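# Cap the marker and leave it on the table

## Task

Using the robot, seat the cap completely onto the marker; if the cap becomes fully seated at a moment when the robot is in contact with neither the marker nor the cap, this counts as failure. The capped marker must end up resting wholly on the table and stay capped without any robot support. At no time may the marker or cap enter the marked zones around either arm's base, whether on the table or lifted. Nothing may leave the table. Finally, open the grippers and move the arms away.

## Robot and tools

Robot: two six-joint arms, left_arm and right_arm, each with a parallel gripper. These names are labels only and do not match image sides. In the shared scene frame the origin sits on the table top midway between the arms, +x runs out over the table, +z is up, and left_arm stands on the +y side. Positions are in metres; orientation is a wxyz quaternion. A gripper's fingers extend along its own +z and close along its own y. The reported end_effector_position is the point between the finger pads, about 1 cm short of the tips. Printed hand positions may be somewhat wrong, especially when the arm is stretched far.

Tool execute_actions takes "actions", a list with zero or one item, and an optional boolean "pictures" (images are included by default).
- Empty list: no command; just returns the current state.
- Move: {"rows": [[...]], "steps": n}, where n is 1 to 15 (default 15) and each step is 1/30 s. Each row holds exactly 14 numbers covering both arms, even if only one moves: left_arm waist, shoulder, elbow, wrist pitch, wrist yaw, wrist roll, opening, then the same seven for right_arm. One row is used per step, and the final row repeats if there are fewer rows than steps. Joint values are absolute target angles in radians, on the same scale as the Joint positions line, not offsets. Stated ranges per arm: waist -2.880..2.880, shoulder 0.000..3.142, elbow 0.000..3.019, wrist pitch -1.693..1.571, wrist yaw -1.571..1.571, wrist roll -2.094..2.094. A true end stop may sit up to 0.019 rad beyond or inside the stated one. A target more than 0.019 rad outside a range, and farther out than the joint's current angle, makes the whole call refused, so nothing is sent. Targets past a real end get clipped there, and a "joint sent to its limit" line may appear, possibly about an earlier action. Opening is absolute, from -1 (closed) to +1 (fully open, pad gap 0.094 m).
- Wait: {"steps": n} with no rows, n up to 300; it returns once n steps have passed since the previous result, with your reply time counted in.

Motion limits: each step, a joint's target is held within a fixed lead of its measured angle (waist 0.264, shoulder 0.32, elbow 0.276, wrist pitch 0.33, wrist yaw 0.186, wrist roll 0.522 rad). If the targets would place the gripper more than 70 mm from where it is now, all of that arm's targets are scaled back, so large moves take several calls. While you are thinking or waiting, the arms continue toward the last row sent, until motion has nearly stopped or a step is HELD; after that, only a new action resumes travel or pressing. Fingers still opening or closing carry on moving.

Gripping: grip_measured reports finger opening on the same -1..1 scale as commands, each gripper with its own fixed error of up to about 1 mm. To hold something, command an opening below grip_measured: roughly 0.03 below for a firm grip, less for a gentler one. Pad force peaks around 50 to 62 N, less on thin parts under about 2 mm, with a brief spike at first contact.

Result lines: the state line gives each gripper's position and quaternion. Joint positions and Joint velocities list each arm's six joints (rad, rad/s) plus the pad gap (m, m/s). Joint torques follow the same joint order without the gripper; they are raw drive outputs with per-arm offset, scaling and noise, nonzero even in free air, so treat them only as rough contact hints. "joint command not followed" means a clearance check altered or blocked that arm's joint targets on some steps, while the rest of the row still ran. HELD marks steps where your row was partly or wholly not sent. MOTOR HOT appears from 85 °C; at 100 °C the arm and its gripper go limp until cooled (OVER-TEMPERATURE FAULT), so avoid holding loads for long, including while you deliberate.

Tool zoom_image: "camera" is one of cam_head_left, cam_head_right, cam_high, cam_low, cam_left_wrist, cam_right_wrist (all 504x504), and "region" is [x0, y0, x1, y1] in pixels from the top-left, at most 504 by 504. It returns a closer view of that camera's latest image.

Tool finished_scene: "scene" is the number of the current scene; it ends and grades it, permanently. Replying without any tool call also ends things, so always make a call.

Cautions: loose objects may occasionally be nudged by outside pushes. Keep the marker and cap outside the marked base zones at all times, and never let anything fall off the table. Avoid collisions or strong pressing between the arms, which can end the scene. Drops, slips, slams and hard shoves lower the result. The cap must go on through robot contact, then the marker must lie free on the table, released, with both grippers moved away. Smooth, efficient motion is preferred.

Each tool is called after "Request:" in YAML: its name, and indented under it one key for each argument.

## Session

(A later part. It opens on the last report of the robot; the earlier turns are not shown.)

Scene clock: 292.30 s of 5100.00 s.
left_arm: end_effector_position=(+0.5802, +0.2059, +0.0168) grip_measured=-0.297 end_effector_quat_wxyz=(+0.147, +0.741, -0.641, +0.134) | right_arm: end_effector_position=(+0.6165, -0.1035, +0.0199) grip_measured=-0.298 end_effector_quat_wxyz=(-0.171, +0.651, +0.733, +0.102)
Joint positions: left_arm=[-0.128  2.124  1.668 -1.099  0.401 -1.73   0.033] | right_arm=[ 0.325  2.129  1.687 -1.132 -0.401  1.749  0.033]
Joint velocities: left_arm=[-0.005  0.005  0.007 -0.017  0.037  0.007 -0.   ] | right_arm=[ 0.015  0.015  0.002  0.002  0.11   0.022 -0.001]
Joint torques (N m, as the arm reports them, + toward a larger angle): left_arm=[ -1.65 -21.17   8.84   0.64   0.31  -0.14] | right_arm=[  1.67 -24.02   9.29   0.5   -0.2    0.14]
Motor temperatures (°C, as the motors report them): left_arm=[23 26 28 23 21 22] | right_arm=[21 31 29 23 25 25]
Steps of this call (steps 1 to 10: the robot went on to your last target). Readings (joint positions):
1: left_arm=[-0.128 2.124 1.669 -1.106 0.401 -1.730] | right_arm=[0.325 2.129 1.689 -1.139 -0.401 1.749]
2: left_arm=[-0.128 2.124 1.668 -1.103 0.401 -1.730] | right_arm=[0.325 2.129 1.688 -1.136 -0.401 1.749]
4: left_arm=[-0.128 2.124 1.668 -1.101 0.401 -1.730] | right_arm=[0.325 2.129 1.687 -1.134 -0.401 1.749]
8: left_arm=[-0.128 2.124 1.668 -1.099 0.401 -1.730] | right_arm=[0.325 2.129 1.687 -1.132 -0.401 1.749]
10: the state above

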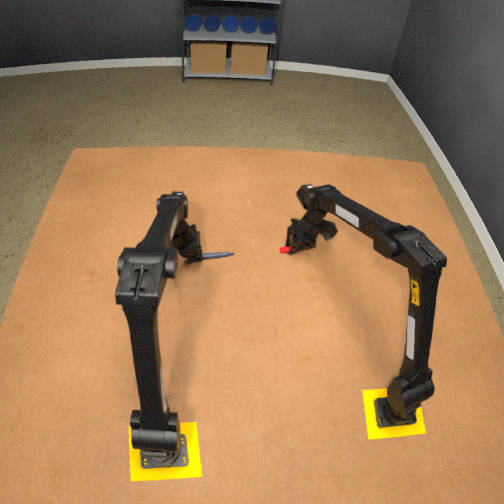

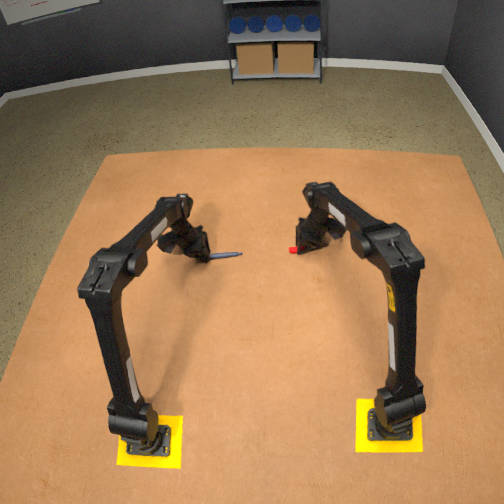

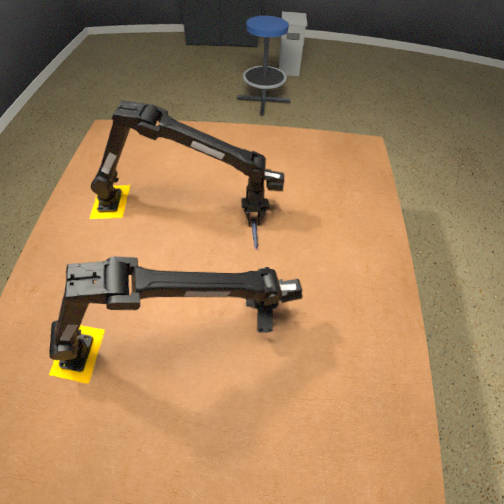

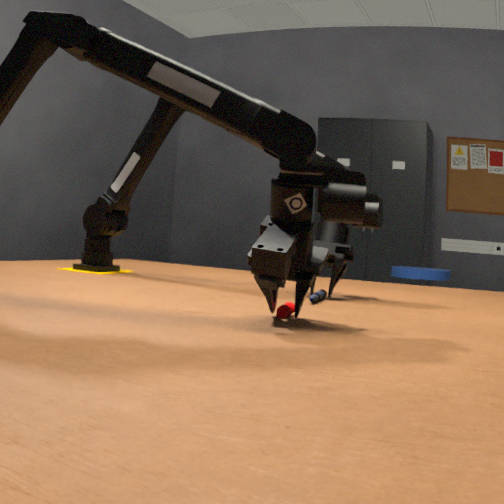

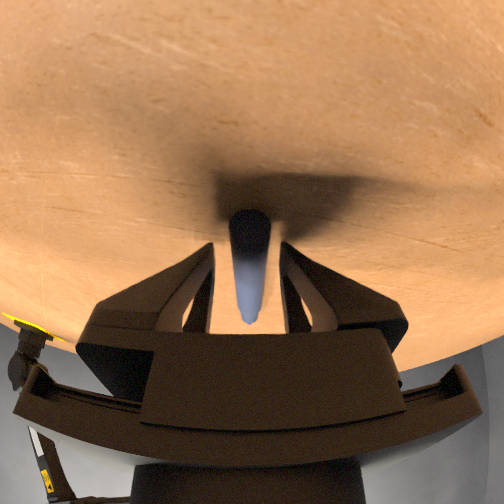

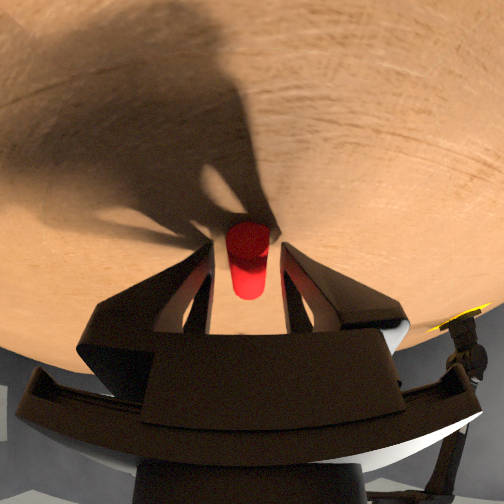

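Request:
execute_actions:
  actions:
    - {"rows":[[-0.14,2.115,1.666,-1.083,0.403,-1.74,-0.4,0.328,2.118,1.685,-1.115,-0.403,1.76,-0.4],[-0.14,2.115,1.666,-1.083,0.403,-1.74,-0.5,0.328,2.118,1.685,-1.115,-0.403,1.76,-0.48],[-0.14,2.115,1.666,-1.083,0.403,-1.74,-0.57,0.328,2.118,1.685,-1.115,-0.403,1.76,-0.55],[-0.14,2.115,1.666,-1.083,0.403,-1.74,-0.62,0.328,2.118,1.685,-1.115,-0.403,1.76,-0.60],[-0.14,2.115,1.666,-1.083,0.403,-1.74,-0.65,0.328,2.118,1.685,-1.115,-0.403,1.76,-0.63],[-0.14,2.115,1.68,-1.083,0.403,-1.74,-0.68,0.328,2.118,1.70,-1.115,-0.403,1.76,-0.66],[-0.14,2.115,1.68,-1.083,0.403,-1.74,-0.68,0.328,2.118,1.70,-1.115,-0.403,1.76,-0.66],[-0.143,2.115,1.68,-1.083,0.403,-1.743,-0.68,0.331,2.118,1.70,-1.115,-0.403,1.762,-0.66],[-0.147,2.115,1.68,-1.083,0.403,-1.748,-0.68,0.334,2.118,1.70,-1.115,-0.403,1.766,-0.66],[-0.152,2.115,1.68,-1.083,0.403,-1.754,-0.68,0.338,2.118,1.70,-1.115,-0.403,1.771,-0.66],[-0.158,2.115,1.68,-1.083,0.403,-1.761,-0.68,0.343,2.118,1.70,-1.115,-0.403,1.777,-0.66],[-0.165,2.115,1.68,-1.083,0.403,-1.768,-0.68,0.349,2.118,1.70,-1.115,-0.403,1.783,-0.66],[-0.172,2.115,1.68,-1.083,0.403,-1.776,-0.68,0.355,2.118,1.70,-1.115,-0.403,1.79,-0.66],[-0.179,2.115,1.68,-1.083,0.403,-1.784,-0.68,0.361,2.118,1.70,-1.115,-0.403,1.797,-0.66],[-0.186,2.115,1.68,-1.083,0.403,-1.792,-0.68,0.367,2.118,1.70,-1.115,-0.403,1.804,-0.66]]}
  pictures: false

Request:
execute_actions:
  actions:
    - {"rows":[[-0.193,2.115,1.68,-1.083,0.403,-1.80,-0.68,0.373,2.118,1.70,-1.115,-0.403,1.811,-0.66],[-0.20,2.115,1.68,-1.083,0.403,-1.808,-0.68,0.379,2.118,1.70,-1.115,-0.403,1.818,-0.66],[-0.207,2.115,1.68,-1.083,0.403,-1.816,-0.68,0.385,2.118,1.70,-1.115,-0.403,1.825,-0.66],[-0.214,2.115,1.68,-1.083,0.403,-1.824,-0.68,0.391,2.118,1.70,-1.115,-0.403,1.832,-0.66],[-0.221,2.115,1.68,-1.083,0.403,-1.832,-0.68,0.397,2.118,1.70,-1.115,-0.403,1.839,-0.66],[-0.228,2.115,1.68,-1.083,0.403,-1.84,-0.68,0.403,2.118,1.70,-1.115,-0.403,1.846,-0.66],[-0.234,2.115,1.68,-1.083,0.403,-1.847,-0.68,0.408,2.118,1.70,-1.115,-0.403,1.852,-0.66],[-0.24,2.115,1.68,-1.083,0.403,-1.853,-0.68,0.413,2.118,1.70,-1.115,-0.403,1.858,-0.66],[-0.245,2.115,1.68,-1.083,0.403,-1.859,-0.68,0.417,2.118,1.70,-1.115,-0.403,1.863,-0.66],[-0.25,2.115,1.68,-1.083,0.403,-1.864,-0.68,0.421,2.118,1.70,-1.115,-0.403,1.867,-0.66],[-0.254,2.115,1.68,-1.083,0.403,-1.868,-0.68,0.424,2.118,1.70,-1.115,-0.403,1.87,-0.66],[-0.257,2.115,1.68,-1.083,0.403,-1.871,-0.68,0.427,2.118,1.70,-1.115,-0.403,1.872,-0.66],[-0.26,2.115,1.68,-1.083,0.403,-1.873,-0.68,0.429,2.118,1.70,-1.115,-0.403,1.874,-0.66],[-0.262,2.115,1.68,-1.083,0.403,-1.874,-0.68,0.431,2.118,1.70,-1.115,-0.403,1.874,-0.66],[-0.263,2.115,1.68,-1.083,0.403,-1.874,-0.68,0.432,2.118,1.70,-1.115,-0.403,1.874,-0.66]]}
  pictures: false

Request:
execute_actions:
  actions:
    - {"steps":12}

Request:
zoom_image:
  camera: "cam_left_wrist"
  region: [190,200,310,345]

Request:
zoom_image:
  camera: "cam_right_wrist"
  region: [190,200,310,345]

Request:
zoom_image:
  camera: "cam_head_left"
  region: [200,225,300,285]

Scene clock: 327.27 s of 5100.00 s.
left_arm: end_effector_position=(+0.5789, +0.1955, +0.0168) grip_measured=-0.646 end_effector_quat_wxyz=(+0.150, +0.744, -0.637, +0.131) | right_arm: end_effector_position=(+0.6137, -0.0969, +0.0199) grip_measured=-0.630 end_effector_quat_wxyz=(-0.173, +0.655, +0.729, +0.099)
Joint positions: left_arm=[-0.144  2.124  1.668 -1.099  0.401 -1.757  0.017] | right_arm=[ 0.337  2.129  1.687 -1.132 -0.401  1.771  0.017]
Joint velocities: left_arm=[-0.161 -0.005 -0.012  0.002 -0.081 -0.139 -0.001] | right_arm=[ 0.132  0.015 -0.002 -0.012  0.037  0.154 -0.001]
Joint torques (N m, as the arm reports them, + toward a larger angle): left_arm=[ -2.87 -21.15  10.04   0.68   0.31  -0.14] | right_arm=[  2.1  -24.16  10.57   0.65  -0.16   0.17]
Motor temperatures (°C, as the motors report them): left_arm=[23 26 28 23 21 22] | right_arm=[21 31 29 23 25 25]
Steps of this call (steps 1 to 30: the robot went on to your last target; steps 31 to 90: nothing new was sent; then 31.47 s passed at rest; steps 91 to 105: all 15 steps of this action). Readings (joint positions):
91: left_arm=[-0.128 2.124 1.668 -1.099 0.401 -1.730] | right_arm=[0.325 2.129 1.687 -1.132 -0.401 1.749]
92: left_arm=[-0.128 2.124 1.668 -1.099 0.401 -1.730] | right_arm=[0.325 2.129 1.687 -1.132 -0.401 1.749]
94: left_arm=[-0.128 2.124 1.668 -1.099 0.401 -1.730] | right_arm=[0.325 2.129 1.687 -1.132 -0.401 1.749]
98: left_arm=[-0.128 2.124 1.668 -1.099 0.401 -1.731] | right_arm=[0.325 2.129 1.687 -1.132 -0.401 1.749]
105: the state above

Scene clock: 327.77 s of 5100.00 s.
left_arm: end_effector_position=(+0.5654, +0.1260, +0.0168) grip_measured=-0.646 end_effector_quat_wxyz=(+0.163, +0.738, -0.644, +0.115) | right_arm: end_effector_position=(+0.5873, -0.0440, +0.0199) grip_measured=-0.630 end_effector_quat_wxyz=(-0.181, +0.650, +0.733, +0.084)
Joint positions: left_arm=[-0.257  2.124  1.668 -1.099  0.402 -1.851  0.017] | right_arm=[ 0.431  2.129  1.687 -1.132 -0.402  1.852  0.017]
Joint velocities: left_arm=[-0.073 -0.015 -0.017  0.017 -0.022 -0.066 -0.001] | right_arm=[ 0.044  0.005 -0.002 -0.012 -0.007  0.066  0.001]
Joint torques (N m, as the arm reports them, + toward a larger angle): left_arm=[ -0.56 -21.13  10.06   0.65   0.3   -0.17] | right_arm=[ -0.4  -24.13  10.66   0.61  -0.17   0.15]
Motor temperatures (°C, as the motors report them): left_arm=[23 26 28 23 21 22] | right_arm=[21 31 29 23 25 25]
Steps of this call (steps 1 to 15: all 15 steps of this action). Readings (joint positions):
1: left_arm=[-0.151 2.124 1.668 -1.099 0.401 -1.763] | right_arm=[0.342 2.129 1.687 -1.132 -0.401 1.777]
2: left_arm=[-0.159 2.124 1.668 -1.099 0.401 -1.770] | right_arm=[0.348 2.129 1.687 -1.132 -0.401 1.783]
4: left_arm=[-0.177 2.124 1.668 -1.099 0.401 -1.784] | right_arm=[0.363 2.129 1.687 -1.132 -0.401 1.795]
8: left_arm=[-0.216 2.124 1.668 -1.099 0.401 -1.813] | right_arm=[0.396 2.129 1.687 -1.132 -0.401 1.820]
15: the state above

Scene clock: 328.17 s of 5100.00 s.
left_arm: end_effector_position=(+0.5651, +0.1251, +0.0168) grip_measured=-0.646 end_effector_quat_wxyz=(+0.164, +0.742, -0.640, +0.114) | right_arm: end_effector_position=(+0.5869, -0.0432, +0.0199) grip_measured=-0.630 end_effector_quat_wxyz=(-0.182, +0.653, +0.731, +0.083)
Joint positions: left_arm=[-0.258  2.124  1.668 -1.099  0.402 -1.863  0.017] | right_arm=[ 0.432  2.129  1.687 -1.132 -0.402  1.862  0.017]
Joint velocities: left_arm=[-0.034 -0.015 -0.017  0.012  0.007  0.022 -0.   ] | right_arm=[-0.015 -0.005 -0.002 -0.007 -0.007  0.066 -0.001]
Joint torques (N m, as the arm reports them, + toward a larger angle): left_arm=[ -0.65 -21.18  10.1    0.67   0.29  -0.15] | right_arm=[  0.98 -24.41  10.69   0.67  -0.2    0.15]
Motor temperatures (°C, as the motors report them): left_arm=[23 26 28 23 21 22] | right_arm=[21 31 29 23 25 25]
Steps of this call (steps 1 to 12: the robot went on to your last target). Readings (joint positions):
1: left_arm=[-0.258 2.124 1.668 -1.099 0.402 -1.853] | right_arm=[0.432 2.129 1.687 -1.132 -0.402 1.854]
2: left_arm=[-0.258 2.124 1.668 -1.099 0.402 -1.855] | right_arm=[0.432 2.129 1.687 -1.132 -0.402 1.856]
4: left_arm=[-0.258 2.124 1.668 -1.099 0.402 -1.858] | right_arm=[0.432 2.129 1.687 -1.132 -0.402 1.859]
8: left_arm=[-0.258 2.124 1.668 -1.099 0.402 -1.861] | right_arm=[0.432 2.129 1.687 -1.132 -0.402 1.861]
12: the state above

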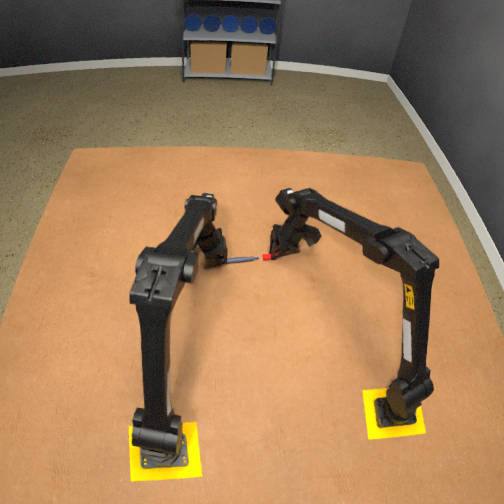

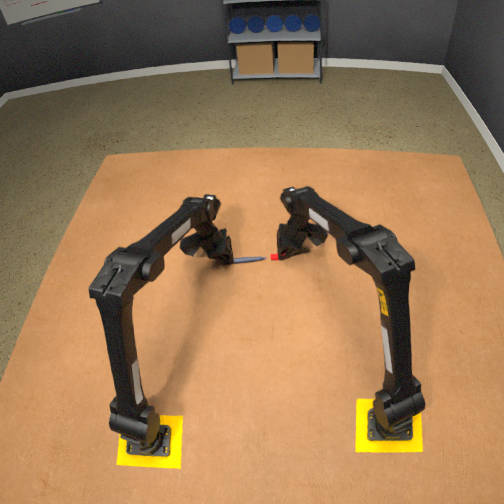

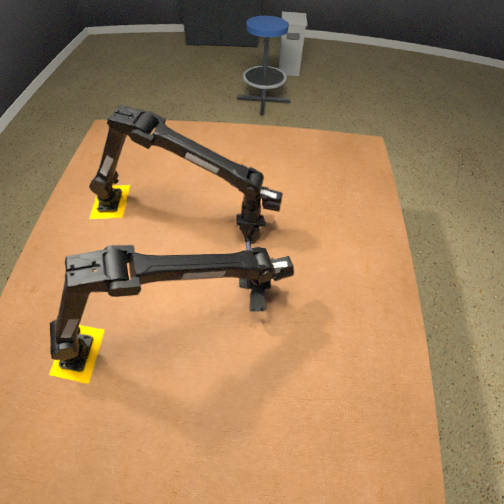

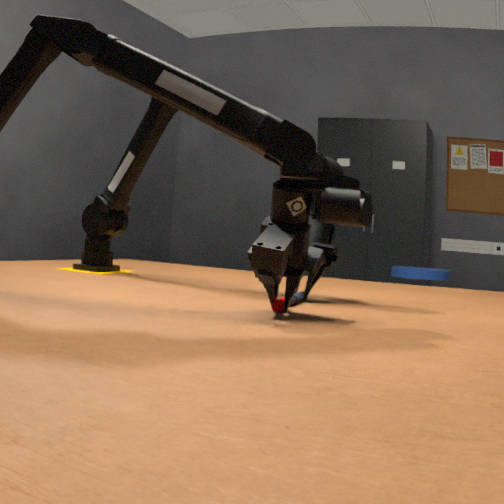

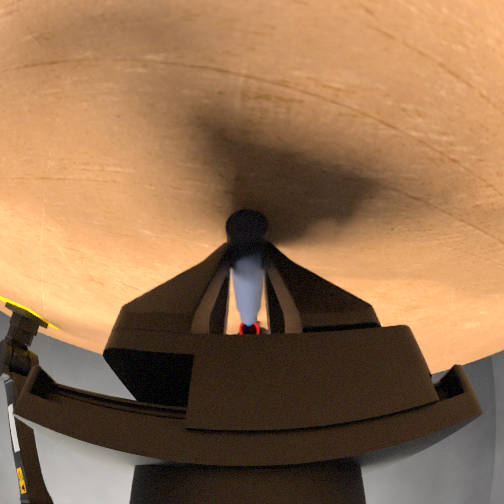

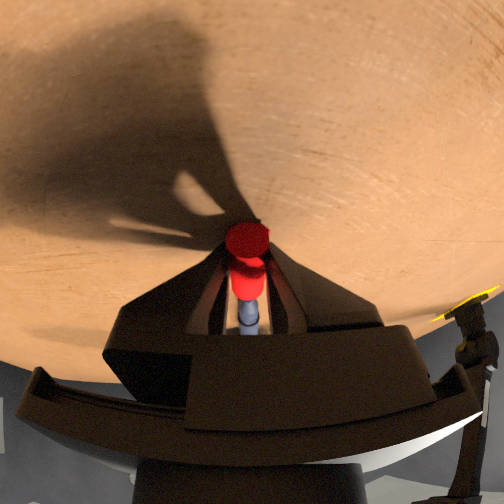

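Region (190, 200, 310, 345) of cam_left_wrist's 504x504 image, scaled by 3.476, with more detail than that image has; it fills the left 417 columns of this view, and the rest is white.

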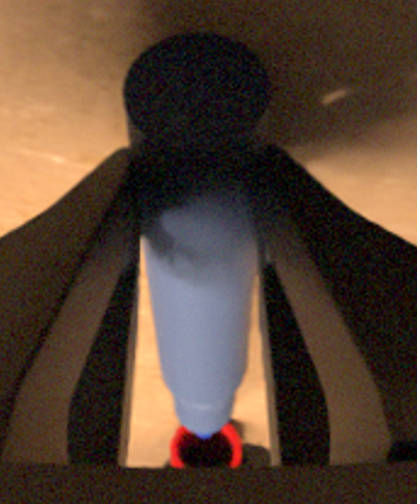

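Region (190, 200, 310, 345) of cam_right_wrist's 504x504 image, scaled by 3.476, with more detail than that image has; it fills the left 417 columns of this view, and the rest is white.

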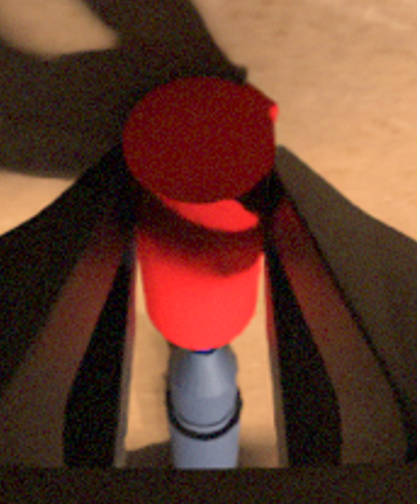

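Region (200, 225, 300, 285) of cam_head_left's 504x504 image, scaled by 5.040, with more detail than that image has; it fills the top 302 rows of this view, and the rest is white.

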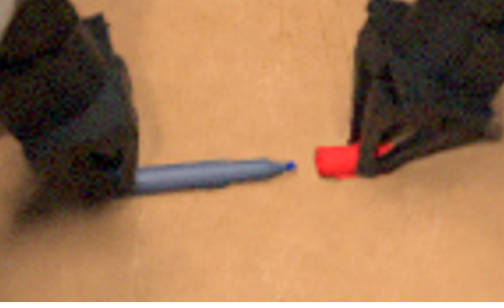

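Request:
execute_actions:
  actions:
    - {"rows":[[-0.268,2.115,1.68,-1.079,0.403,-1.877,-0.69,0.436,2.118,1.70,-1.13,-0.403,1.877,-0.675],[-0.272,2.115,1.68,-1.079,0.403,-1.88,-0.69,0.44,2.118,1.70,-1.13,-0.403,1.88,-0.675],[-0.275,2.115,1.68,-1.079,0.403,-1.883,-0.69,0.443,2.118,1.70,-1.13,-0.403,1.883,-0.675],[-0.278,2.115,1.68,-1.079,0.403,-1.886,-0.69,0.446,2.118,1.70,-1.13,-0.403,1.886,-0.675],[-0.281,2.115,1.68,-1.079,0.403,-1.889,-0.69,0.449,2.118,1.70,-1.13,-0.403,1.889,-0.675],[-0.284,2.115,1.68,-1.079,0.403,-1.892,-0.69,0.452,2.118,1.70,-1.13,-0.403,1.892,-0.675],[-0.287,2.115,1.68,-1.079,0.403,-1.895,-0.69,0.455,2.118,1.70,-1.13,-0.403,1.895,-0.675],[-0.29,2.115,1.68,-1.079,0.403,-1.898,-0.69,0.458,2.118,1.70,-1.13,-0.403,1.898,-0.675],[-0.293,2.115,1.68,-1.079,0.403,-1.901,-0.69,0.461,2.118,1.70,-1.13,-0.403,1.901,-0.675],[-0.296,2.115,1.68,-1.079,0.403,-1.904,-0.69,0.464,2.118,1.70,-1.13,-0.403,1.904,-0.675],[-0.299,2.115,1.68,-1.079,0.403,-1.907,-0.69,0.467,2.118,1.70,-1.13,-0.403,1.907,-0.675],[-0.302,2.115,1.68,-1.079,0.403,-1.91,-0.69,0.47,2.118,1.70,-1.13,-0.403,1.91,-0.675],[-0.304,2.115,1.68,-1.079,0.403,-1.913,-0.69,0.472,2.118,1.70,-1.13,-0.403,1.913,-0.675],[-0.306,2.115,1.68,-1.079,0.403,-1.916,-0.69,0.474,2.118,1.70,-1.13,-0.403,1.916,-0.675],[-0.308,2.115,1.68,-1.079,0.403,-1.918,-0.69,0.476,2.118,1.70,-1.13,-0.403,1.918,-0.675]]}
  pictures: false

Request:
execute_actions:
  actions:
    - {"steps":12}

Request:
zoom_image:
  camera: "cam_right_wrist"
  region: [190,200,310,345]

Request:
zoom_image:
  camera: "cam_head_left"
  region: [215,240,285,280]

Scene clock: 354.63 s of 5100.00 s.
left_arm: end_effector_position=(+0.5614, +0.1073, +0.0168) grip_measured=-0.646 end_effector_quat_wxyz=(+0.166, +0.743, -0.639, +0.110) | right_arm: end_effector_position=(+0.5775, -0.0270, +0.0199) grip_measured=-0.630 end_effector_quat_wxyz=(-0.184, +0.654, +0.730, +0.077)
Joint positions: left_arm=[-0.287  2.124  1.668 -1.095  0.402 -1.896  0.017] | right_arm=[ 0.462  2.129  1.687 -1.132 -0.402  1.896  0.017]
Joint velocities: left_arm=[-0.112 -0.005 -0.017  0.002 -0.007 -0.125  0.   ] | right_arm=[ 0.112 -0.015 -0.017  0.002 -0.051  0.081  0.   ]
Joint torques (N m, as the arm reports them, + toward a larger angle): left_arm=[ -1.41 -21.1   10.08   0.64   0.3   -0.15] | right_arm=[  1.48 -24.03  10.69   0.06  -0.14   0.24]
Motor temperatures (°C, as the motors report them): left_arm=[23 26 28 23 21 22] | right_arm=[21 31 29 23 25 25]
Steps of this call (steps 1 to 30: the robot went on to your last target; steps 31 to 90: nothing new was sent; then 22.97 s passed at rest; steps 91 to 105: all 15 steps of this action). Readings (joint positions):
91: left_arm=[-0.258 2.124 1.668 -1.099 0.402 -1.864] | right_arm=[0.432 2.129 1.687 -1.132 -0.402 1.863]
92: left_arm=[-0.258 2.124 1.668 -1.098 0.402 -1.865] | right_arm=[0.432 2.129 1.687 -1.132 -0.402 1.864]
94: left_arm=[-0.259 2.124 1.668 -1.096 0.402 -1.868] | right_arm=[0.432 2.129 1.687 -1.132 -0.402 1.867]
98: left_arm=[-0.263 2.124 1.668 -1.095 0.402 -1.877] | right_arm=[0.437 2.129 1.687 -1.132 -0.402 1.877]
105: the state above

Scene clock: 355.03 s of 5100.00 s.
left_arm: end_effector_position=(+0.5592, +0.0996, +0.0168) grip_measured=-0.646 end_effector_quat_wxyz=(+0.168, +0.742, -0.640, +0.109) | right_arm: end_effector_position=(+0.5741, -0.0214, +0.0200) grip_measured=-0.630 end_effector_quat_wxyz=(-0.185, +0.654, +0.730, +0.075)
Joint positions: left_arm=[-0.3    2.124  1.668 -1.095  0.402 -1.907  0.017] | right_arm=[ 0.472  2.129  1.687 -1.132 -0.402  1.906  0.017]
Joint velocities: left_arm=[ 0.005 -0.005  0.012 -0.002  0.022 -0.007  0.   ] | right_arm=[ 0.005  0.005 -0.012  0.002 -0.007 -0.037  0.001]
Joint torques (N m, as the arm reports them, + toward a larger angle): left_arm=[ -0.89 -21.16  10.11   0.65   0.29  -0.17] | right_arm=[  1.13 -23.97  10.65  -0.09  -0.17   0.11]
Motor temperatures (°C, as the motors report them): left_arm=[23 26 28 23 21 22] | right_arm=[21 31 29 23 25 25]
Steps of this call (steps 1 to 12: the robot went on to your last target). Readings (joint positions):
1: left_arm=[-0.291 2.124 1.668 -1.095 0.402 -1.898] | right_arm=[0.465 2.129 1.687 -1.132 -0.402 1.898]
2: left_arm=[-0.294 2.124 1.668 -1.095 0.402 -1.899] | right_arm=[0.468 2.129 1.687 -1.132 -0.402 1.900]
4: left_arm=[-0.299 2.124 1.668 -1.095 0.402 -1.903] | right_arm=[0.471 2.129 1.687 -1.132 -0.402 1.902]
8: left_arm=[-0.300 2.124 1.668 -1.095 0.402 -1.906] | right_arm=[0.472 2.129 1.687 -1.132 -0.402 1.905]
12: the state above

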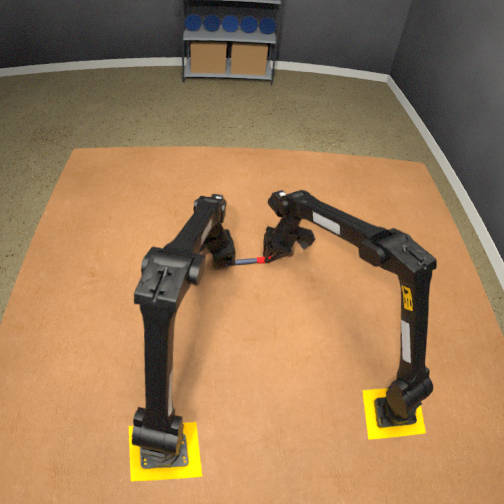

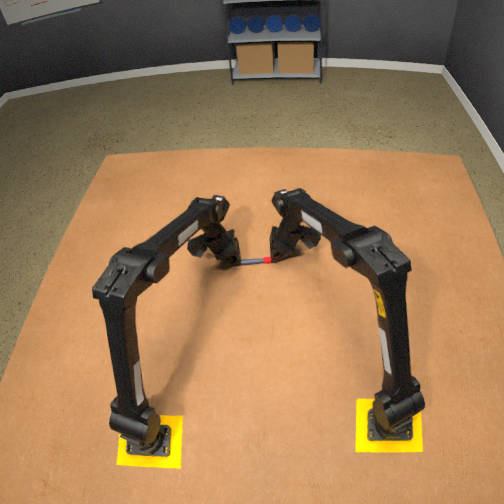

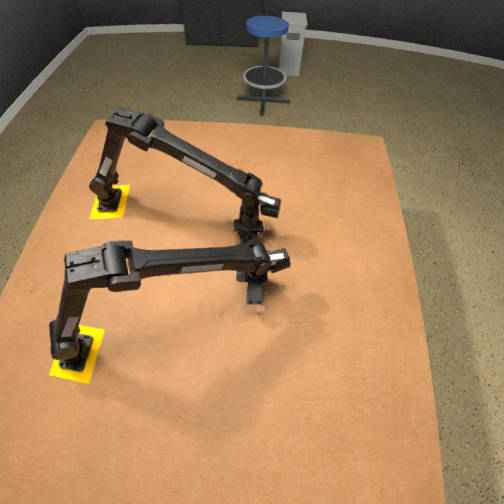

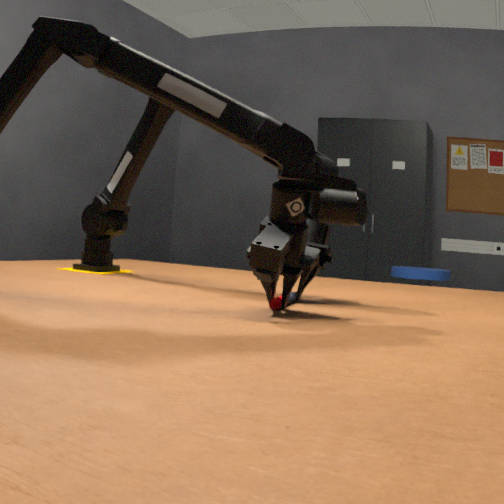

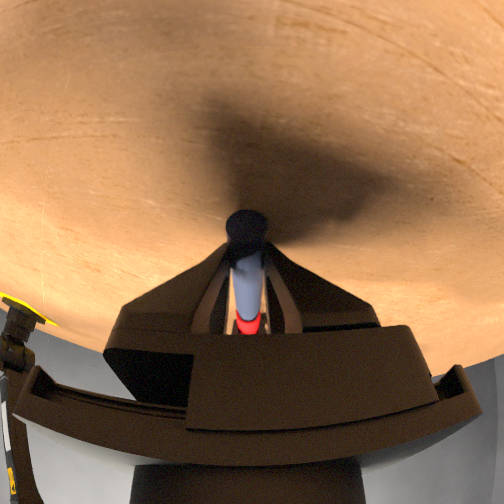

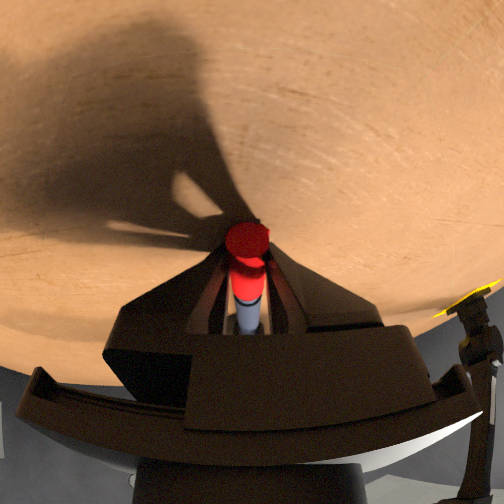

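Region (190, 200, 310, 345) of cam_right_wrist's 504x504 image, scaled by 3.476, with more detail than that image has; it fills the left 417 columns of this view, and the rest is white.

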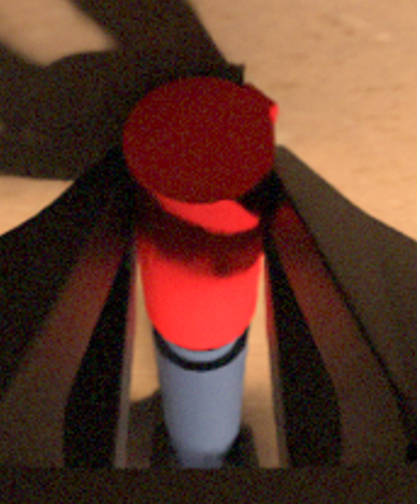

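Region (215, 240, 285, 280) of cam_head_left's 504x504 image, scaled by 7.200, with more detail than that image has; it fills the top 288 rows of this view, and the rest is white.

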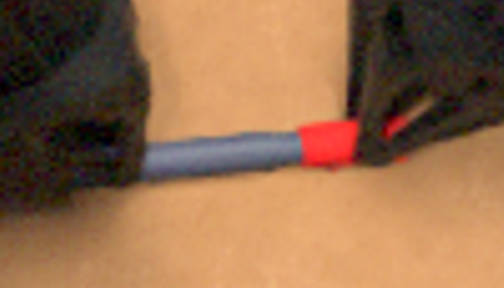

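Press.

Request:
execute_actions:
  actions:
    - {"rows":[[-0.313,2.115,1.682,-1.079,0.405,-1.92,-0.69,0.481,2.12,1.702,-1.125,-0.405,1.92,-0.675],[-0.318,2.115,1.684,-1.078,0.408,-1.922,-0.69,0.486,2.122,1.704,-1.12,-0.408,1.922,-0.675],[-0.323,2.115,1.686,-1.078,0.411,-1.924,-0.69,0.491,2.124,1.706,-1.116,-0.411,1.924,-0.675],[-0.328,2.115,1.688,-1.077,0.414,-1.926,-0.69,0.496,2.125,1.708,-1.115,-0.414,1.926,-0.675],[-0.333,2.115,1.69,-1.076,0.417,-1.926,-0.69,0.501,2.125,1.71,-1.114,-0.417,1.926,-0.675],[-0.338,2.115,1.692,-1.076,0.42,-1.926,-0.69,0.506,2.125,1.712,-1.113,-0.42,1.926,-0.675],[-0.343,2.115,1.694,-1.075,0.423,-1.926,-0.69,0.511,2.125,1.714,-1.112,-0.423,1.926,-0.675],[-0.348,2.115,1.695,-1.074,0.426,-1.926,-0.69,0.516,2.125,1.715,-1.111,-0.426,1.926,-0.675],[-0.353,2.115,1.695,-1.074,0.429,-1.926,-0.69,0.521,2.125,1.715,-1.11,-0.429,1.926,-0.675],[-0.358,2.115,1.695,-1.073,0.432,-1.926,-0.69,0.526,2.125,1.715,-1.11,-0.432,1.926,-0.675],[-0.363,2.115,1.695,-1.072,0.435,-1.926,-0.69,0.531,2.125,1.715,-1.109,-0.435,1.926,-0.675],[-0.368,2.115,1.695,-1.071,0.438,-1.926,-0.69,0.536,2.125,1.715,-1.108,-0.438,1.926,-0.675],[-0.372,2.115,1.695,-1.07,0.44,-1.926,-0.69,0.541,2.125,1.715,-1.107,-0.44,1.926,-0.675],[-0.376,2.115,1.695,-1.07,0.442,-1.926,-0.69,0.545,2.125,1.715,-1.107,-0.442,1.926,-0.675],[-0.379,2.115,1.695,-1.07,0.443,-1.926,-0.69,0.549,2.125,1.715,-1.107,-0.443,1.926,-0.675]]}
  pictures: false

Request:
execute_actions:
  actions:
    - {"steps":12}

Request:
zoom_image:
  camera: "cam_right_wrist"
  region: [190,200,310,345]

Scene clock: 373.57 s of 5100.00 s.
left_arm: end_effector_position=(+0.5575, +0.0928, +0.0176) grip_measured=-0.646 end_effector_quat_wxyz=(+0.173, +0.741, -0.640, +0.110) | right_arm: end_effector_position=(+0.5700, -0.0143, +0.0206) grip_measured=-0.630 end_effector_quat_wxyz=(-0.190, +0.653, +0.729, +0.075)
Joint positions: left_arm=[-0.308  2.124  1.668 -1.094  0.413 -1.913  0.017] | right_arm=[ 0.483  2.129  1.687 -1.132 -0.412  1.915  0.017]
Joint velocities: left_arm=[-0.024 -0.005 -0.007  0.007 -0.007 -0.022  0.001] | right_arm=[ 0.015  0.005  0.002  0.007 -0.051 -0.007 -0.   ]
Joint torques (N m, as the arm reports them, + toward a larger angle): left_arm=[ -6.57 -21.1   11.51   0.97   1.5   -0.19] | right_arm=[  6.04 -24.1   12.18   0.73  -1.18   0.12]
Motor temperatures (°C, as the motors report them): left_arm=[23 26 28 23 21 22] | right_arm=[21 31 29 23 25 25]
Steps of this call (steps 1 to 30: the robot went on to your last target; steps 31 to 90: nothing new was sent; then 15.03 s passed at rest; steps 91 to 105: all 15 steps of this action). Readings (joint positions):
91: left_arm=[-0.300 2.124 1.668 -1.095 0.402 -1.907] | right_arm=[0.472 2.129 1.687 -1.132 -0.402 1.907]
92: left_arm=[-0.300 2.124 1.668 -1.095 0.404 -1.908] | right_arm=[0.472 2.129 1.687 -1.132 -0.404 1.907]
94: left_arm=[-0.301 2.124 1.668 -1.095 0.409 -1.911] | right_arm=[0.474 2.129 1.687 -1.132 -0.409 1.910]
98: left_arm=[-0.308 2.124 1.668 -1.094 0.408 -1.912] | right_arm=[0.482 2.129 1.687 -1.132 -0.408 1.914]
105: the state above

Scene clock: 373.97 s of 5100.00 s.
left_arm: end_effector_position=(+0.5571, +0.0915, +0.0176) grip_measured=-0.646 end_effector_quat_wxyz=(+0.173, +0.740, -0.640, +0.110) | right_arm: end_effector_position=(+0.5690, -0.0127, +0.0207) grip_measured=-0.630 end_effector_quat_wxyz=(-0.191, +0.653, +0.729, +0.075)
Joint positions: left_arm=[-0.31   2.124  1.668 -1.094  0.414 -1.913  0.017] | right_arm=[ 0.485  2.129  1.687 -1.132 -0.413  1.917  0.017]
Joint velocities: left_arm=[-0.034 -0.005  0.002  0.002 -0.007 -0.037  0.001] | right_arm=[ 0.005 -0.015 -0.002  0.022 -0.007  0.037  0.   ]
Joint torques (N m, as the arm reports them, + toward a larger angle): left_arm=[ -6.48 -21.02  11.53   1.     1.51  -0.19] | right_arm=[  5.73 -23.12  12.07   0.79  -1.14   0.21]
Motor temperatures (°C, as the motors report them): left_arm=[23 26 28 23 21 22] | right_arm=[21 31 30 23 25 25]
Steps of this call (steps 1 to 12: the robot went on to your last target). Readings (joint positions):
1: left_arm=[-0.308 2.124 1.668 -1.094 0.413 -1.913] | right_arm=[0.483 2.129 1.687 -1.132 -0.412 1.916]
2: left_arm=[-0.309 2.124 1.668 -1.094 0.414 -1.913] | right_arm=[0.484 2.129 1.687 -1.132 -0.412 1.916]
4: left_arm=[-0.310 2.124 1.668 -1.094 0.413 -1.913] | right_arm=[0.485 2.129 1.687 -1.132 -0.413 1.917]
8: left_arm=[-0.310 2.124 1.668 -1.094 0.414 -1.913] | right_arm=[0.485 2.129 1.687 -1.132 -0.413 1.917]
12: the state above

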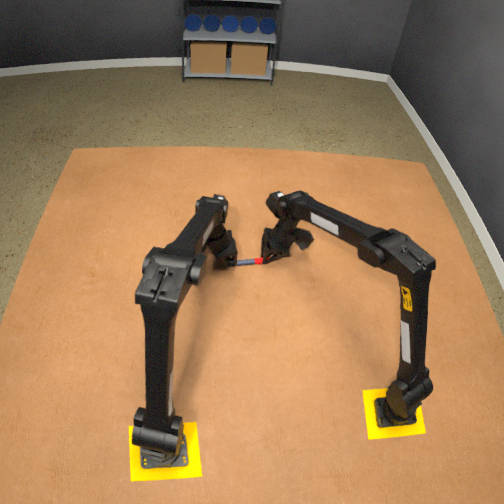

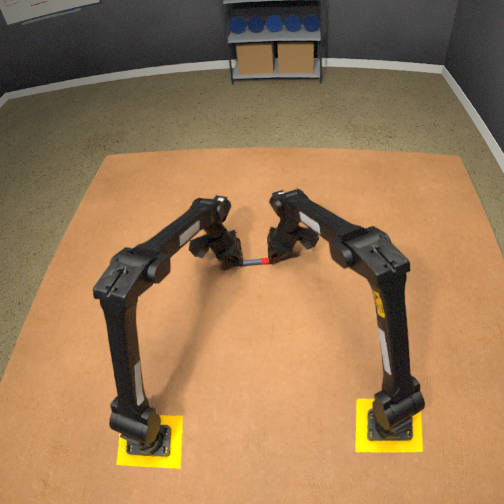

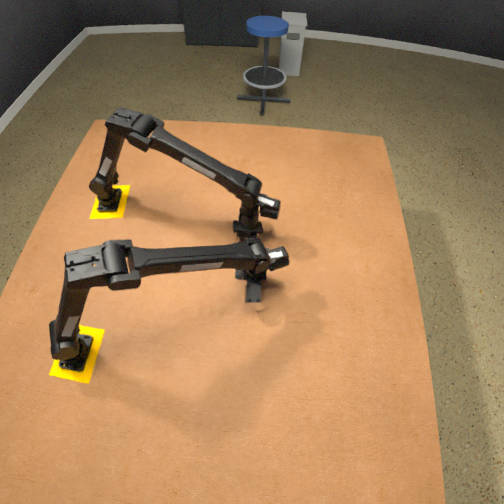

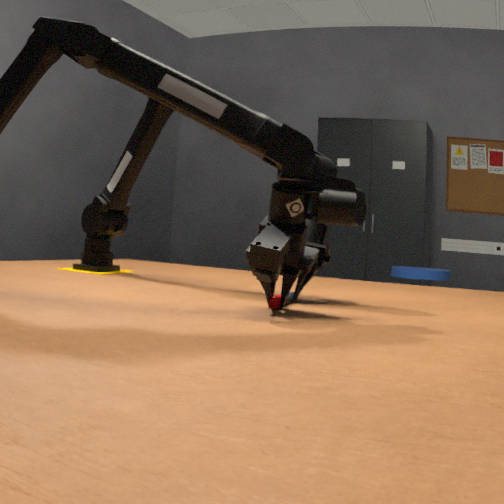

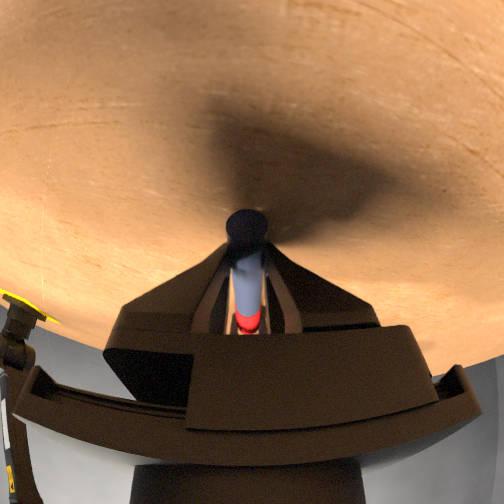

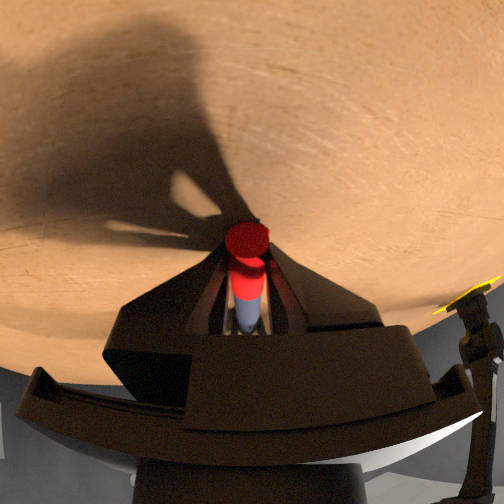

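Region (190, 200, 310, 345) of cam_right_wrist's 504x504 image, scaled by 3.476, with more detail than that image has; it fills the left 417 columns of this view, and the rest is white.

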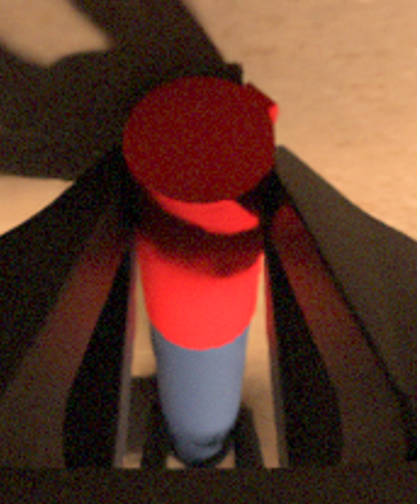

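Request:
execute_actions:
  actions:
    - {"rows":[[-0.383,2.115,1.695,-1.07,0.446,-1.926,-0.69,0.553,2.125,1.715,-1.107,-0.446,1.926,-0.675],[-0.388,2.115,1.695,-1.07,0.45,-1.926,-0.69,0.558,2.125,1.715,-1.107,-0.45,1.926,-0.675],[-0.388,2.115,1.695,-1.07,0.45,-1.926,-0.69,0.558,2.125,1.715,-1.107,-0.45,1.926,-0.675],[-0.388,2.115,1.695,-1.07,0.45,-1.926,-0.69,0.558,2.125,1.715,-1.107,-0.45,1.926,-0.675],[-0.388,2.115,1.695,-1.07,0.45,-1.926,-0.69,0.558,2.125,1.715,-1.107,-0.45,1.926,-0.675],[-0.388,2.115,1.695,-1.07,0.45,-1.926,-0.69,0.558,2.125,1.715,-1.107,-0.45,1.926,-0.675],[-0.388,2.115,1.695,-1.07,0.45,-1.926,-0.69,0.558,2.125,1.715,-1.107,-0.45,1.926,-0.675],[-0.388,2.115,1.695,-1.07,0.45,-1.926,-0.69,0.558,2.125,1.715,-1.107,-0.45,1.926,-0.675],[-0.375,2.115,1.69,-1.075,0.443,-1.92,-0.69,0.545,2.125,1.71,-1.112,-0.443,1.92,-0.675],[-0.36,2.115,1.69,-1.08,0.436,-1.92,-0.69,0.53,2.125,1.71,-1.117,-0.436,1.92,-0.675],[-0.345,2.115,1.69,-1.085,0.429,-1.92,-0.69,0.517,2.125,1.71,-1.122,-0.429,1.92,-0.675],[-0.33,2.115,1.69,-1.09,0.422,-1.92,-0.69,0.504,2.125,1.71,-1.127,-0.422,1.92,-0.675],[-0.318,2.115,1.69,-1.09,0.415,-1.92,-0.69,0.492,2.125,1.71,-1.13,-0.415,1.92,-0.675],[-0.31,2.115,1.69,-1.09,0.41,-1.92,-0.69,0.485,2.125,1.71,-1.13,-0.41,1.92,-0.675]]}
  pictures: false

Request:
execute_actions:
  actions:
    - {"rows":[[-0.31,2.115,1.69,-1.09,0.41,-1.92,-0.64,0.485,2.125,1.71,-1.13,-0.41,1.92,-0.62],[-0.31,2.115,1.69,-1.09,0.41,-1.92,-0.58,0.485,2.125,1.71,-1.13,-0.41,1.92,-0.56],[-0.31,2.115,1.69,-1.09,0.41,-1.92,-0.45,0.485,2.12,1.71,-1.13,-0.41,1.92,-0.45],[-0.31,2.11,1.69,-1.09,0.41,-1.92,-0.3,0.485,2.115,1.71,-1.13,-0.41,1.92,-0.3],[-0.31,2.105,1.69,-1.10,0.41,-1.92,-0.15,0.485,2.11,1.71,-1.14,-0.41,1.92,-0.15],[-0.31,2.095,1.69,-1.11,0.41,-1.92,0,0.485,2.10,1.71,-1.15,-0.41,1.92,0],[-0.31,2.085,1.69,-1.12,0.41,-1.92,0.1,0.485,2.09,1.71,-1.16,-0.41,1.92,0.1],[-0.308,2.075,1.69,-1.13,0.41,-1.92,0.1,0.483,2.08,1.71,-1.17,-0.41,1.92,0.1],[-0.305,2.063,1.69,-1.14,0.41,-1.92,0.1,0.48,2.068,1.71,-1.18,-0.41,1.92,0.1],[-0.30,2.051,1.69,-1.15,0.41,-1.92,0.1,0.476,2.056,1.71,-1.19,-0.41,1.92,0.1],[-0.295,2.039,1.69,-1.16,0.41,-1.92,0.1,0.471,2.044,1.71,-1.20,-0.41,1.92,0.1],[-0.288,2.027,1.69,-1.17,0.41,-1.92,0.1,0.464,2.032,1.71,-1.21,-0.41,1.92,0.1],[-0.28,2.015,1.69,-1.18,0.41,-1.92,0.1,0.456,2.02,1.71,-1.22,-0.41,1.92,0.1],[-0.27,2.003,1.69,-1.19,0.41,-1.92,0.1,0.446,2.008,1.71,-1.23,-0.41,1.92,0.1],[-0.258,1.991,1.69,-1.20,0.41,-1.92,0.1,0.434,1.996,1.71,-1.24,-0.41,1.92,0.1]]}
  pictures: false

Request:
execute_actions:
  actions:
    - {"rows":[[-0.244,1.979,1.69,-1.21,0.41,-1.92,0.1,0.42,1.984,1.71,-1.25,-0.41,1.92,0.1],[-0.228,1.967,1.69,-1.22,0.41,-1.92,0.1,0.404,1.972,1.71,-1.26,-0.41,1.92,0.1],[-0.21,1.955,1.69,-1.23,0.41,-1.92,0.1,0.386,1.96,1.71,-1.27,-0.41,1.92,0.1],[-0.19,1.943,1.69,-1.24,0.41,-1.92,0.1,0.366,1.948,1.71,-1.28,-0.41,1.92,0.1],[-0.17,1.931,1.69,-1.25,0.41,-1.92,0.1,0.346,1.936,1.71,-1.29,-0.41,1.92,0.1],[-0.15,1.92,1.69,-1.26,0.41,-1.92,0.1,0.326,1.925,1.71,-1.30,-0.41,1.92,0.1],[-0.13,1.91,1.69,-1.27,0.41,-1.92,0.1,0.306,1.915,1.71,-1.31,-0.41,1.92,0.1],[-0.11,1.90,1.69,-1.28,0.41,-1.92,0.1,0.286,1.905,1.71,-1.32,-0.41,1.92,0.1],[-0.092,1.892,1.69,-1.29,0.41,-1.92,0.1,0.268,1.897,1.71,-1.33,-0.41,1.92,0.1],[-0.076,1.885,1.69,-1.295,0.41,-1.92,0.1,0.252,1.89,1.71,-1.335,-0.41,1.92,0.1],[-0.062,1.879,1.69,-1.30,0.41,-1.92,0.1,0.238,1.884,1.71,-1.34,-0.41,1.92,0.1],[-0.05,1.874,1.69,-1.30,0.41,-1.92,0.1,0.226,1.879,1.71,-1.34,-0.41,1.92,0.1],[-0.04,1.87,1.69,-1.30,0.41,-1.92,0.1,0.216,1.875,1.71,-1.34,-0.41,1.92,0.1],[-0.033,1.867,1.69,-1.30,0.41,-1.92,0.1,0.209,1.872,1.71,-1.34,-0.41,1.92,0.1],[-0.03,1.865,1.69,-1.30,0.41,-1.92,0.1,0.205,1.87,1.71,-1.34,-0.41,1.92,0.1]]}
  pictures: false

Request:
execute_actions:
  actions:
    - {"steps":15}

Request:
zoom_image:
  camera: "cam_head_left"
  region: [215,240,285,280]

Scene clock: 423.97 s of 5100.00 s.
left_arm: end_effector_position=(+0.5572, +0.0925, +0.0171) grip_measured=-0.646 end_effector_quat_wxyz=(+0.170, +0.741, -0.641, +0.109) | right_arm: end_effector_position=(+0.5700, -0.0144, +0.0203) grip_measured=-0.630 end_effector_quat_wxyz=(-0.188, +0.653, +0.729, +0.074)
Joint positions: left_arm=[-0.311  2.124  1.668 -1.094  0.406 -1.913  0.017] | right_arm=[ 0.484  2.129  1.687 -1.132 -0.407  1.917  0.017]
Joint velocities: left_arm=[-0.024  0.005 -0.002 -0.012  0.022 -0.007  0.   ] | right_arm=[-0.005 -0.015 -0.007  0.002 -0.007 -0.037 -0.   ]
Joint torques (N m, as the arm reports them, + toward a larger angle): left_arm=[ -0.36 -21.02  11.07   0.16   0.4   -0.12] | right_arm=[  1.39 -23.07  11.45   0.    -0.2    0.13]
Motor temperatures (°C, as the motors report them): left_arm=[23 26 29 23 23 22] | right_arm=[22 31 31 23 28 25]
Steps of this call (steps 1 to 15: the robot went on to your last target; steps 16 to 90: nothing new was sent; then 46.50 s passed at rest; steps 91 to 105: all 15 steps of this action). Readings (joint positions):
91: left_arm=[-0.310 2.124 1.668 -1.094 0.414 -1.913] | right_arm=[0.485 2.129 1.687 -1.132 -0.413 1.917]
92: left_arm=[-0.311 2.124 1.668 -1.094 0.414 -1.913] | right_arm=[0.486 2.129 1.687 -1.132 -0.414 1.917]
94: left_arm=[-0.311 2.124 1.668 -1.094 0.414 -1.913] | right_arm=[0.486 2.129 1.687 -1.132 -0.414 1.917]
98: left_arm=[-0.311 2.124 1.668 -1.094 0.414 -1.913] | right_arm=[0.486 2.129 1.687 -1.132 -0.414 1.917]
105: the state above

Scene clock: 424.47 s of 5100.00 s.
left_arm: end_effector_position=(+0.5483, +0.0982, +0.0592) grip_measured=+0.097 end_effector_quat_wxyz=(+0.171, +0.743, -0.638, +0.109) | right_arm: end_effector_position=(+0.5628, -0.0238, +0.0587) grip_measured=+0.097 end_effector_quat_wxyz=(-0.191, +0.657, +0.725, +0.071)
Joint positions: left_arm=[-0.304  2.053  1.668 -1.167  0.408 -1.913  0.052] | right_arm=[ 0.474  2.066  1.687 -1.205 -0.41   1.917  0.052]
Joint velocities: left_arm=[ 0.142 -0.474 -0.002 -0.276  0.037 -0.051  0.001] | right_arm=[-0.132 -0.425 -0.012 -0.286 -0.022 -0.007  0.   ]
Joint torques (N m, as the arm reports them, + toward a larger angle): left_arm=[  3.27 -23.01  11.27  -0.55   0.29  -0.12] | right_arm=[ -1.79 -26.31  11.85  -0.37  -0.07   0.12]
Motor temperatures (°C, as the motors report them): left_arm=[23 26 29 23 23 22] | right_arm=[22 31 31 23 28 25]
Steps of this call (steps 1 to 15: all 15 steps of this action). Readings (joint positions):
1: left_arm=[-0.311 2.124 1.668 -1.094 0.406 -1.913] | right_arm=[0.484 2.129 1.687 -1.132 -0.407 1.917]
2: left_arm=[-0.311 2.124 1.668 -1.094 0.406 -1.913] | right_arm=[0.484 2.129 1.687 -1.132 -0.407 1.917]
4: left_arm=[-0.311 2.124 1.668 -1.094 0.408 -1.913] | right_arm=[0.484 2.129 1.687 -1.132 -0.409 1.917]
8: left_arm=[-0.311 2.120 1.668 -1.102 0.408 -1.913] | right_arm=[0.484 2.124 1.687 -1.141 -0.410 1.917]
15: the state above

Scene clock: 424.97 s of 5100.00 s.
left_arm: end_effector_position=(+0.5523, +0.2665, +0.1609) grip_measured=+0.097 end_effector_quat_wxyz=(+0.137, +0.820, -0.533, +0.155) | right_arm: end_effector_position=(+0.6094, -0.1859, +0.1653) grip_measured=+0.097 end_effector_quat_wxyz=(-0.162, +0.748, +0.631, +0.126)
Joint positions: left_arm=[-0.024  1.877  1.668 -1.283  0.409 -1.913  0.052] | right_arm=[ 0.193  1.882  1.687 -1.322 -0.41   1.917  0.052]
Joint velocities: left_arm=[ 0.366 -0.073  0.007 -0.017 -0.037 -0.037 -0.001] | right_arm=[-0.376 -0.083  0.002 -0.022 -0.037  0.022  0.   ]
Joint torques (N m, as the arm reports them, + toward a larger angle): left_arm=[ -2.76 -18.58  11.93  -0.55   0.31  -0.11] | right_arm=[  3.05 -22.19  12.46  -0.51  -0.16   0.12]
Motor temperatures (°C, as the motors report them): left_arm=[23 26 29 23 23 22] | right_arm=[22 31 31 23 28 25]
Steps of this call (steps 1 to 15: all 15 steps of this action). Readings (joint positions):
1: left_arm=[-0.298 2.037 1.668 -1.177 0.409 -1.913] | right_arm=[0.468 2.051 1.687 -1.215 -0.410 1.917]
2: left_arm=[-0.290 2.020 1.668 -1.186 0.410 -1.913] | right_arm=[0.459 2.035 1.687 -1.225 -0.410 1.917]
4: left_arm=[-0.266 1.986 1.668 -1.206 0.410 -1.913] | right_arm=[0.433 2.002 1.687 -1.245 -0.410 1.917]
8: left_arm=[-0.183 1.927 1.668 -1.245 0.410 -1.913] | right_arm=[0.349 1.939 1.687 -1.284 -0.410 1.917]
15: the state above

Scene clock: 425.47 s of 5100.00 s.
left_arm: end_effector_position=(+0.5518, +0.2699, +0.1621) grip_measured=+0.097 end_effector_quat_wxyz=(+0.136, +0.822, -0.531, +0.155) | right_arm: end_effector_position=(+0.6071, -0.1800, +0.1665) grip_measured=+0.097 end_effector_quat_wxyz=(-0.163, +0.745, +0.635, +0.125)
Joint positions: left_arm=[-0.018  1.875  1.668 -1.285  0.409 -1.913  0.052] | right_arm=[ 0.204  1.879  1.687 -1.324 -0.41   1.917  0.052]
Joint velocities: left_arm=[-0.015 -0.005 -0.002 -0.012  0.037 -0.066  0.   ] | right_arm=[-0.005 -0.005 -0.012 -0.002  0.022  0.007 -0.001]
Joint torques (N m, as the arm reports them, + toward a larger angle): left_arm=[ -1.03 -18.51  11.94  -0.54   0.3   -0.11] | right_arm=[  0.69 -21.14  12.5   -0.37  -0.18   0.1 ]
Motor temperatures (°C, as the motors report them): left_arm=[23 26 29 23 23 22] | right_arm=[22 31 31 23 27 25]
Steps of this call (steps 1 to 15: the robot went on to your last target). Readings (joint positions):
1: left_arm=[-0.013 1.875 1.668 -1.284 0.409 -1.913] | right_arm=[0.183 1.880 1.687 -1.323 -0.410 1.917]
2: left_arm=[-0.008 1.875 1.668 -1.285 0.409 -1.913] | right_arm=[0.177 1.879 1.687 -1.324 -0.410 1.917]
4: left_arm=[-0.007 1.875 1.668 -1.285 0.409 -1.913] | right_arm=[0.176 1.879 1.687 -1.324 -0.410 1.917]
8: left_arm=[-0.015 1.875 1.668 -1.285 0.409 -1.913] | right_arm=[0.192 1.879 1.687 -1.324 -0.410 1.917]
15: the state above

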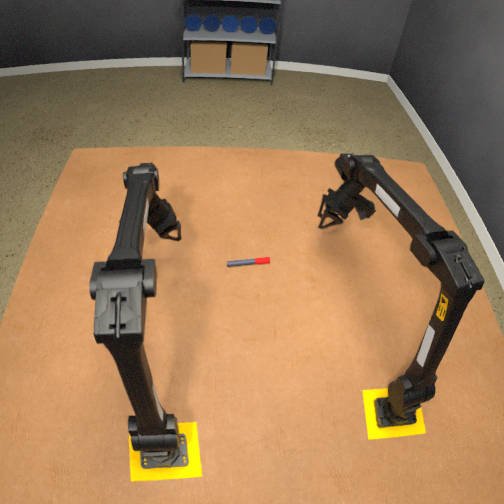

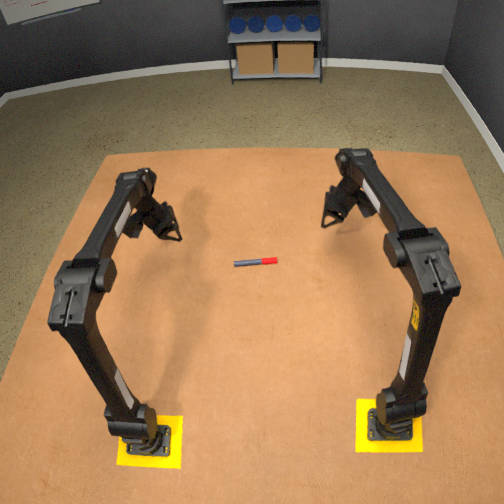

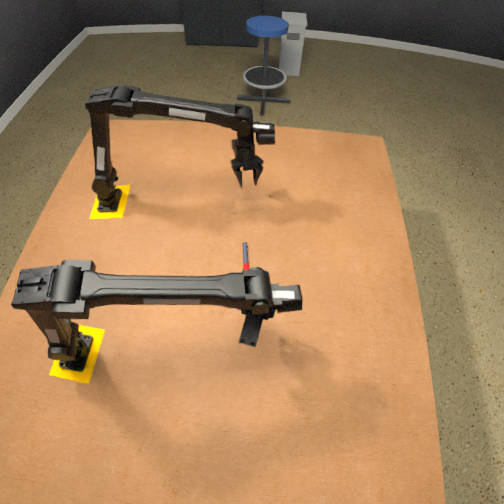

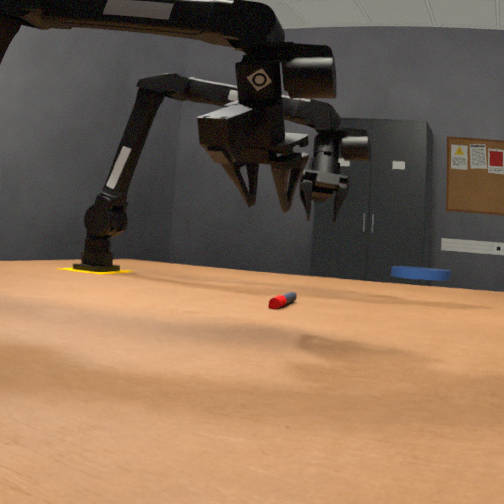

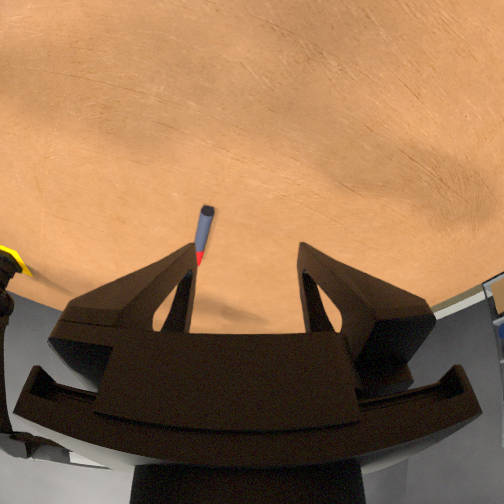

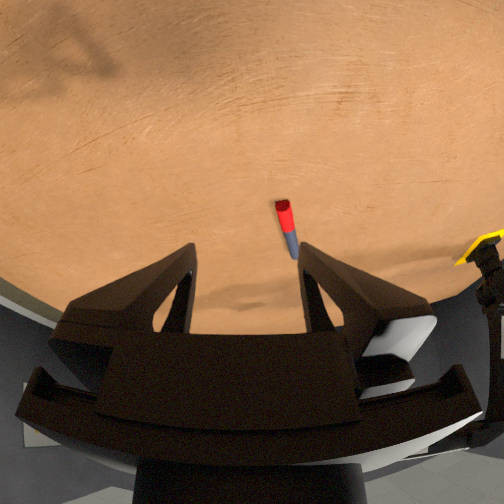

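Region (215, 240, 285, 280) of cam_head_left's 504x504 image, scaled by 7.200, with more detail than that image has; it fills the top 288 rows of this view, and the rest is white.

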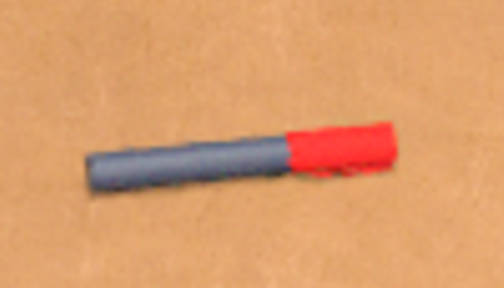

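Request:
finished_scene:
  scene: 2

The scene is finished: the task was done.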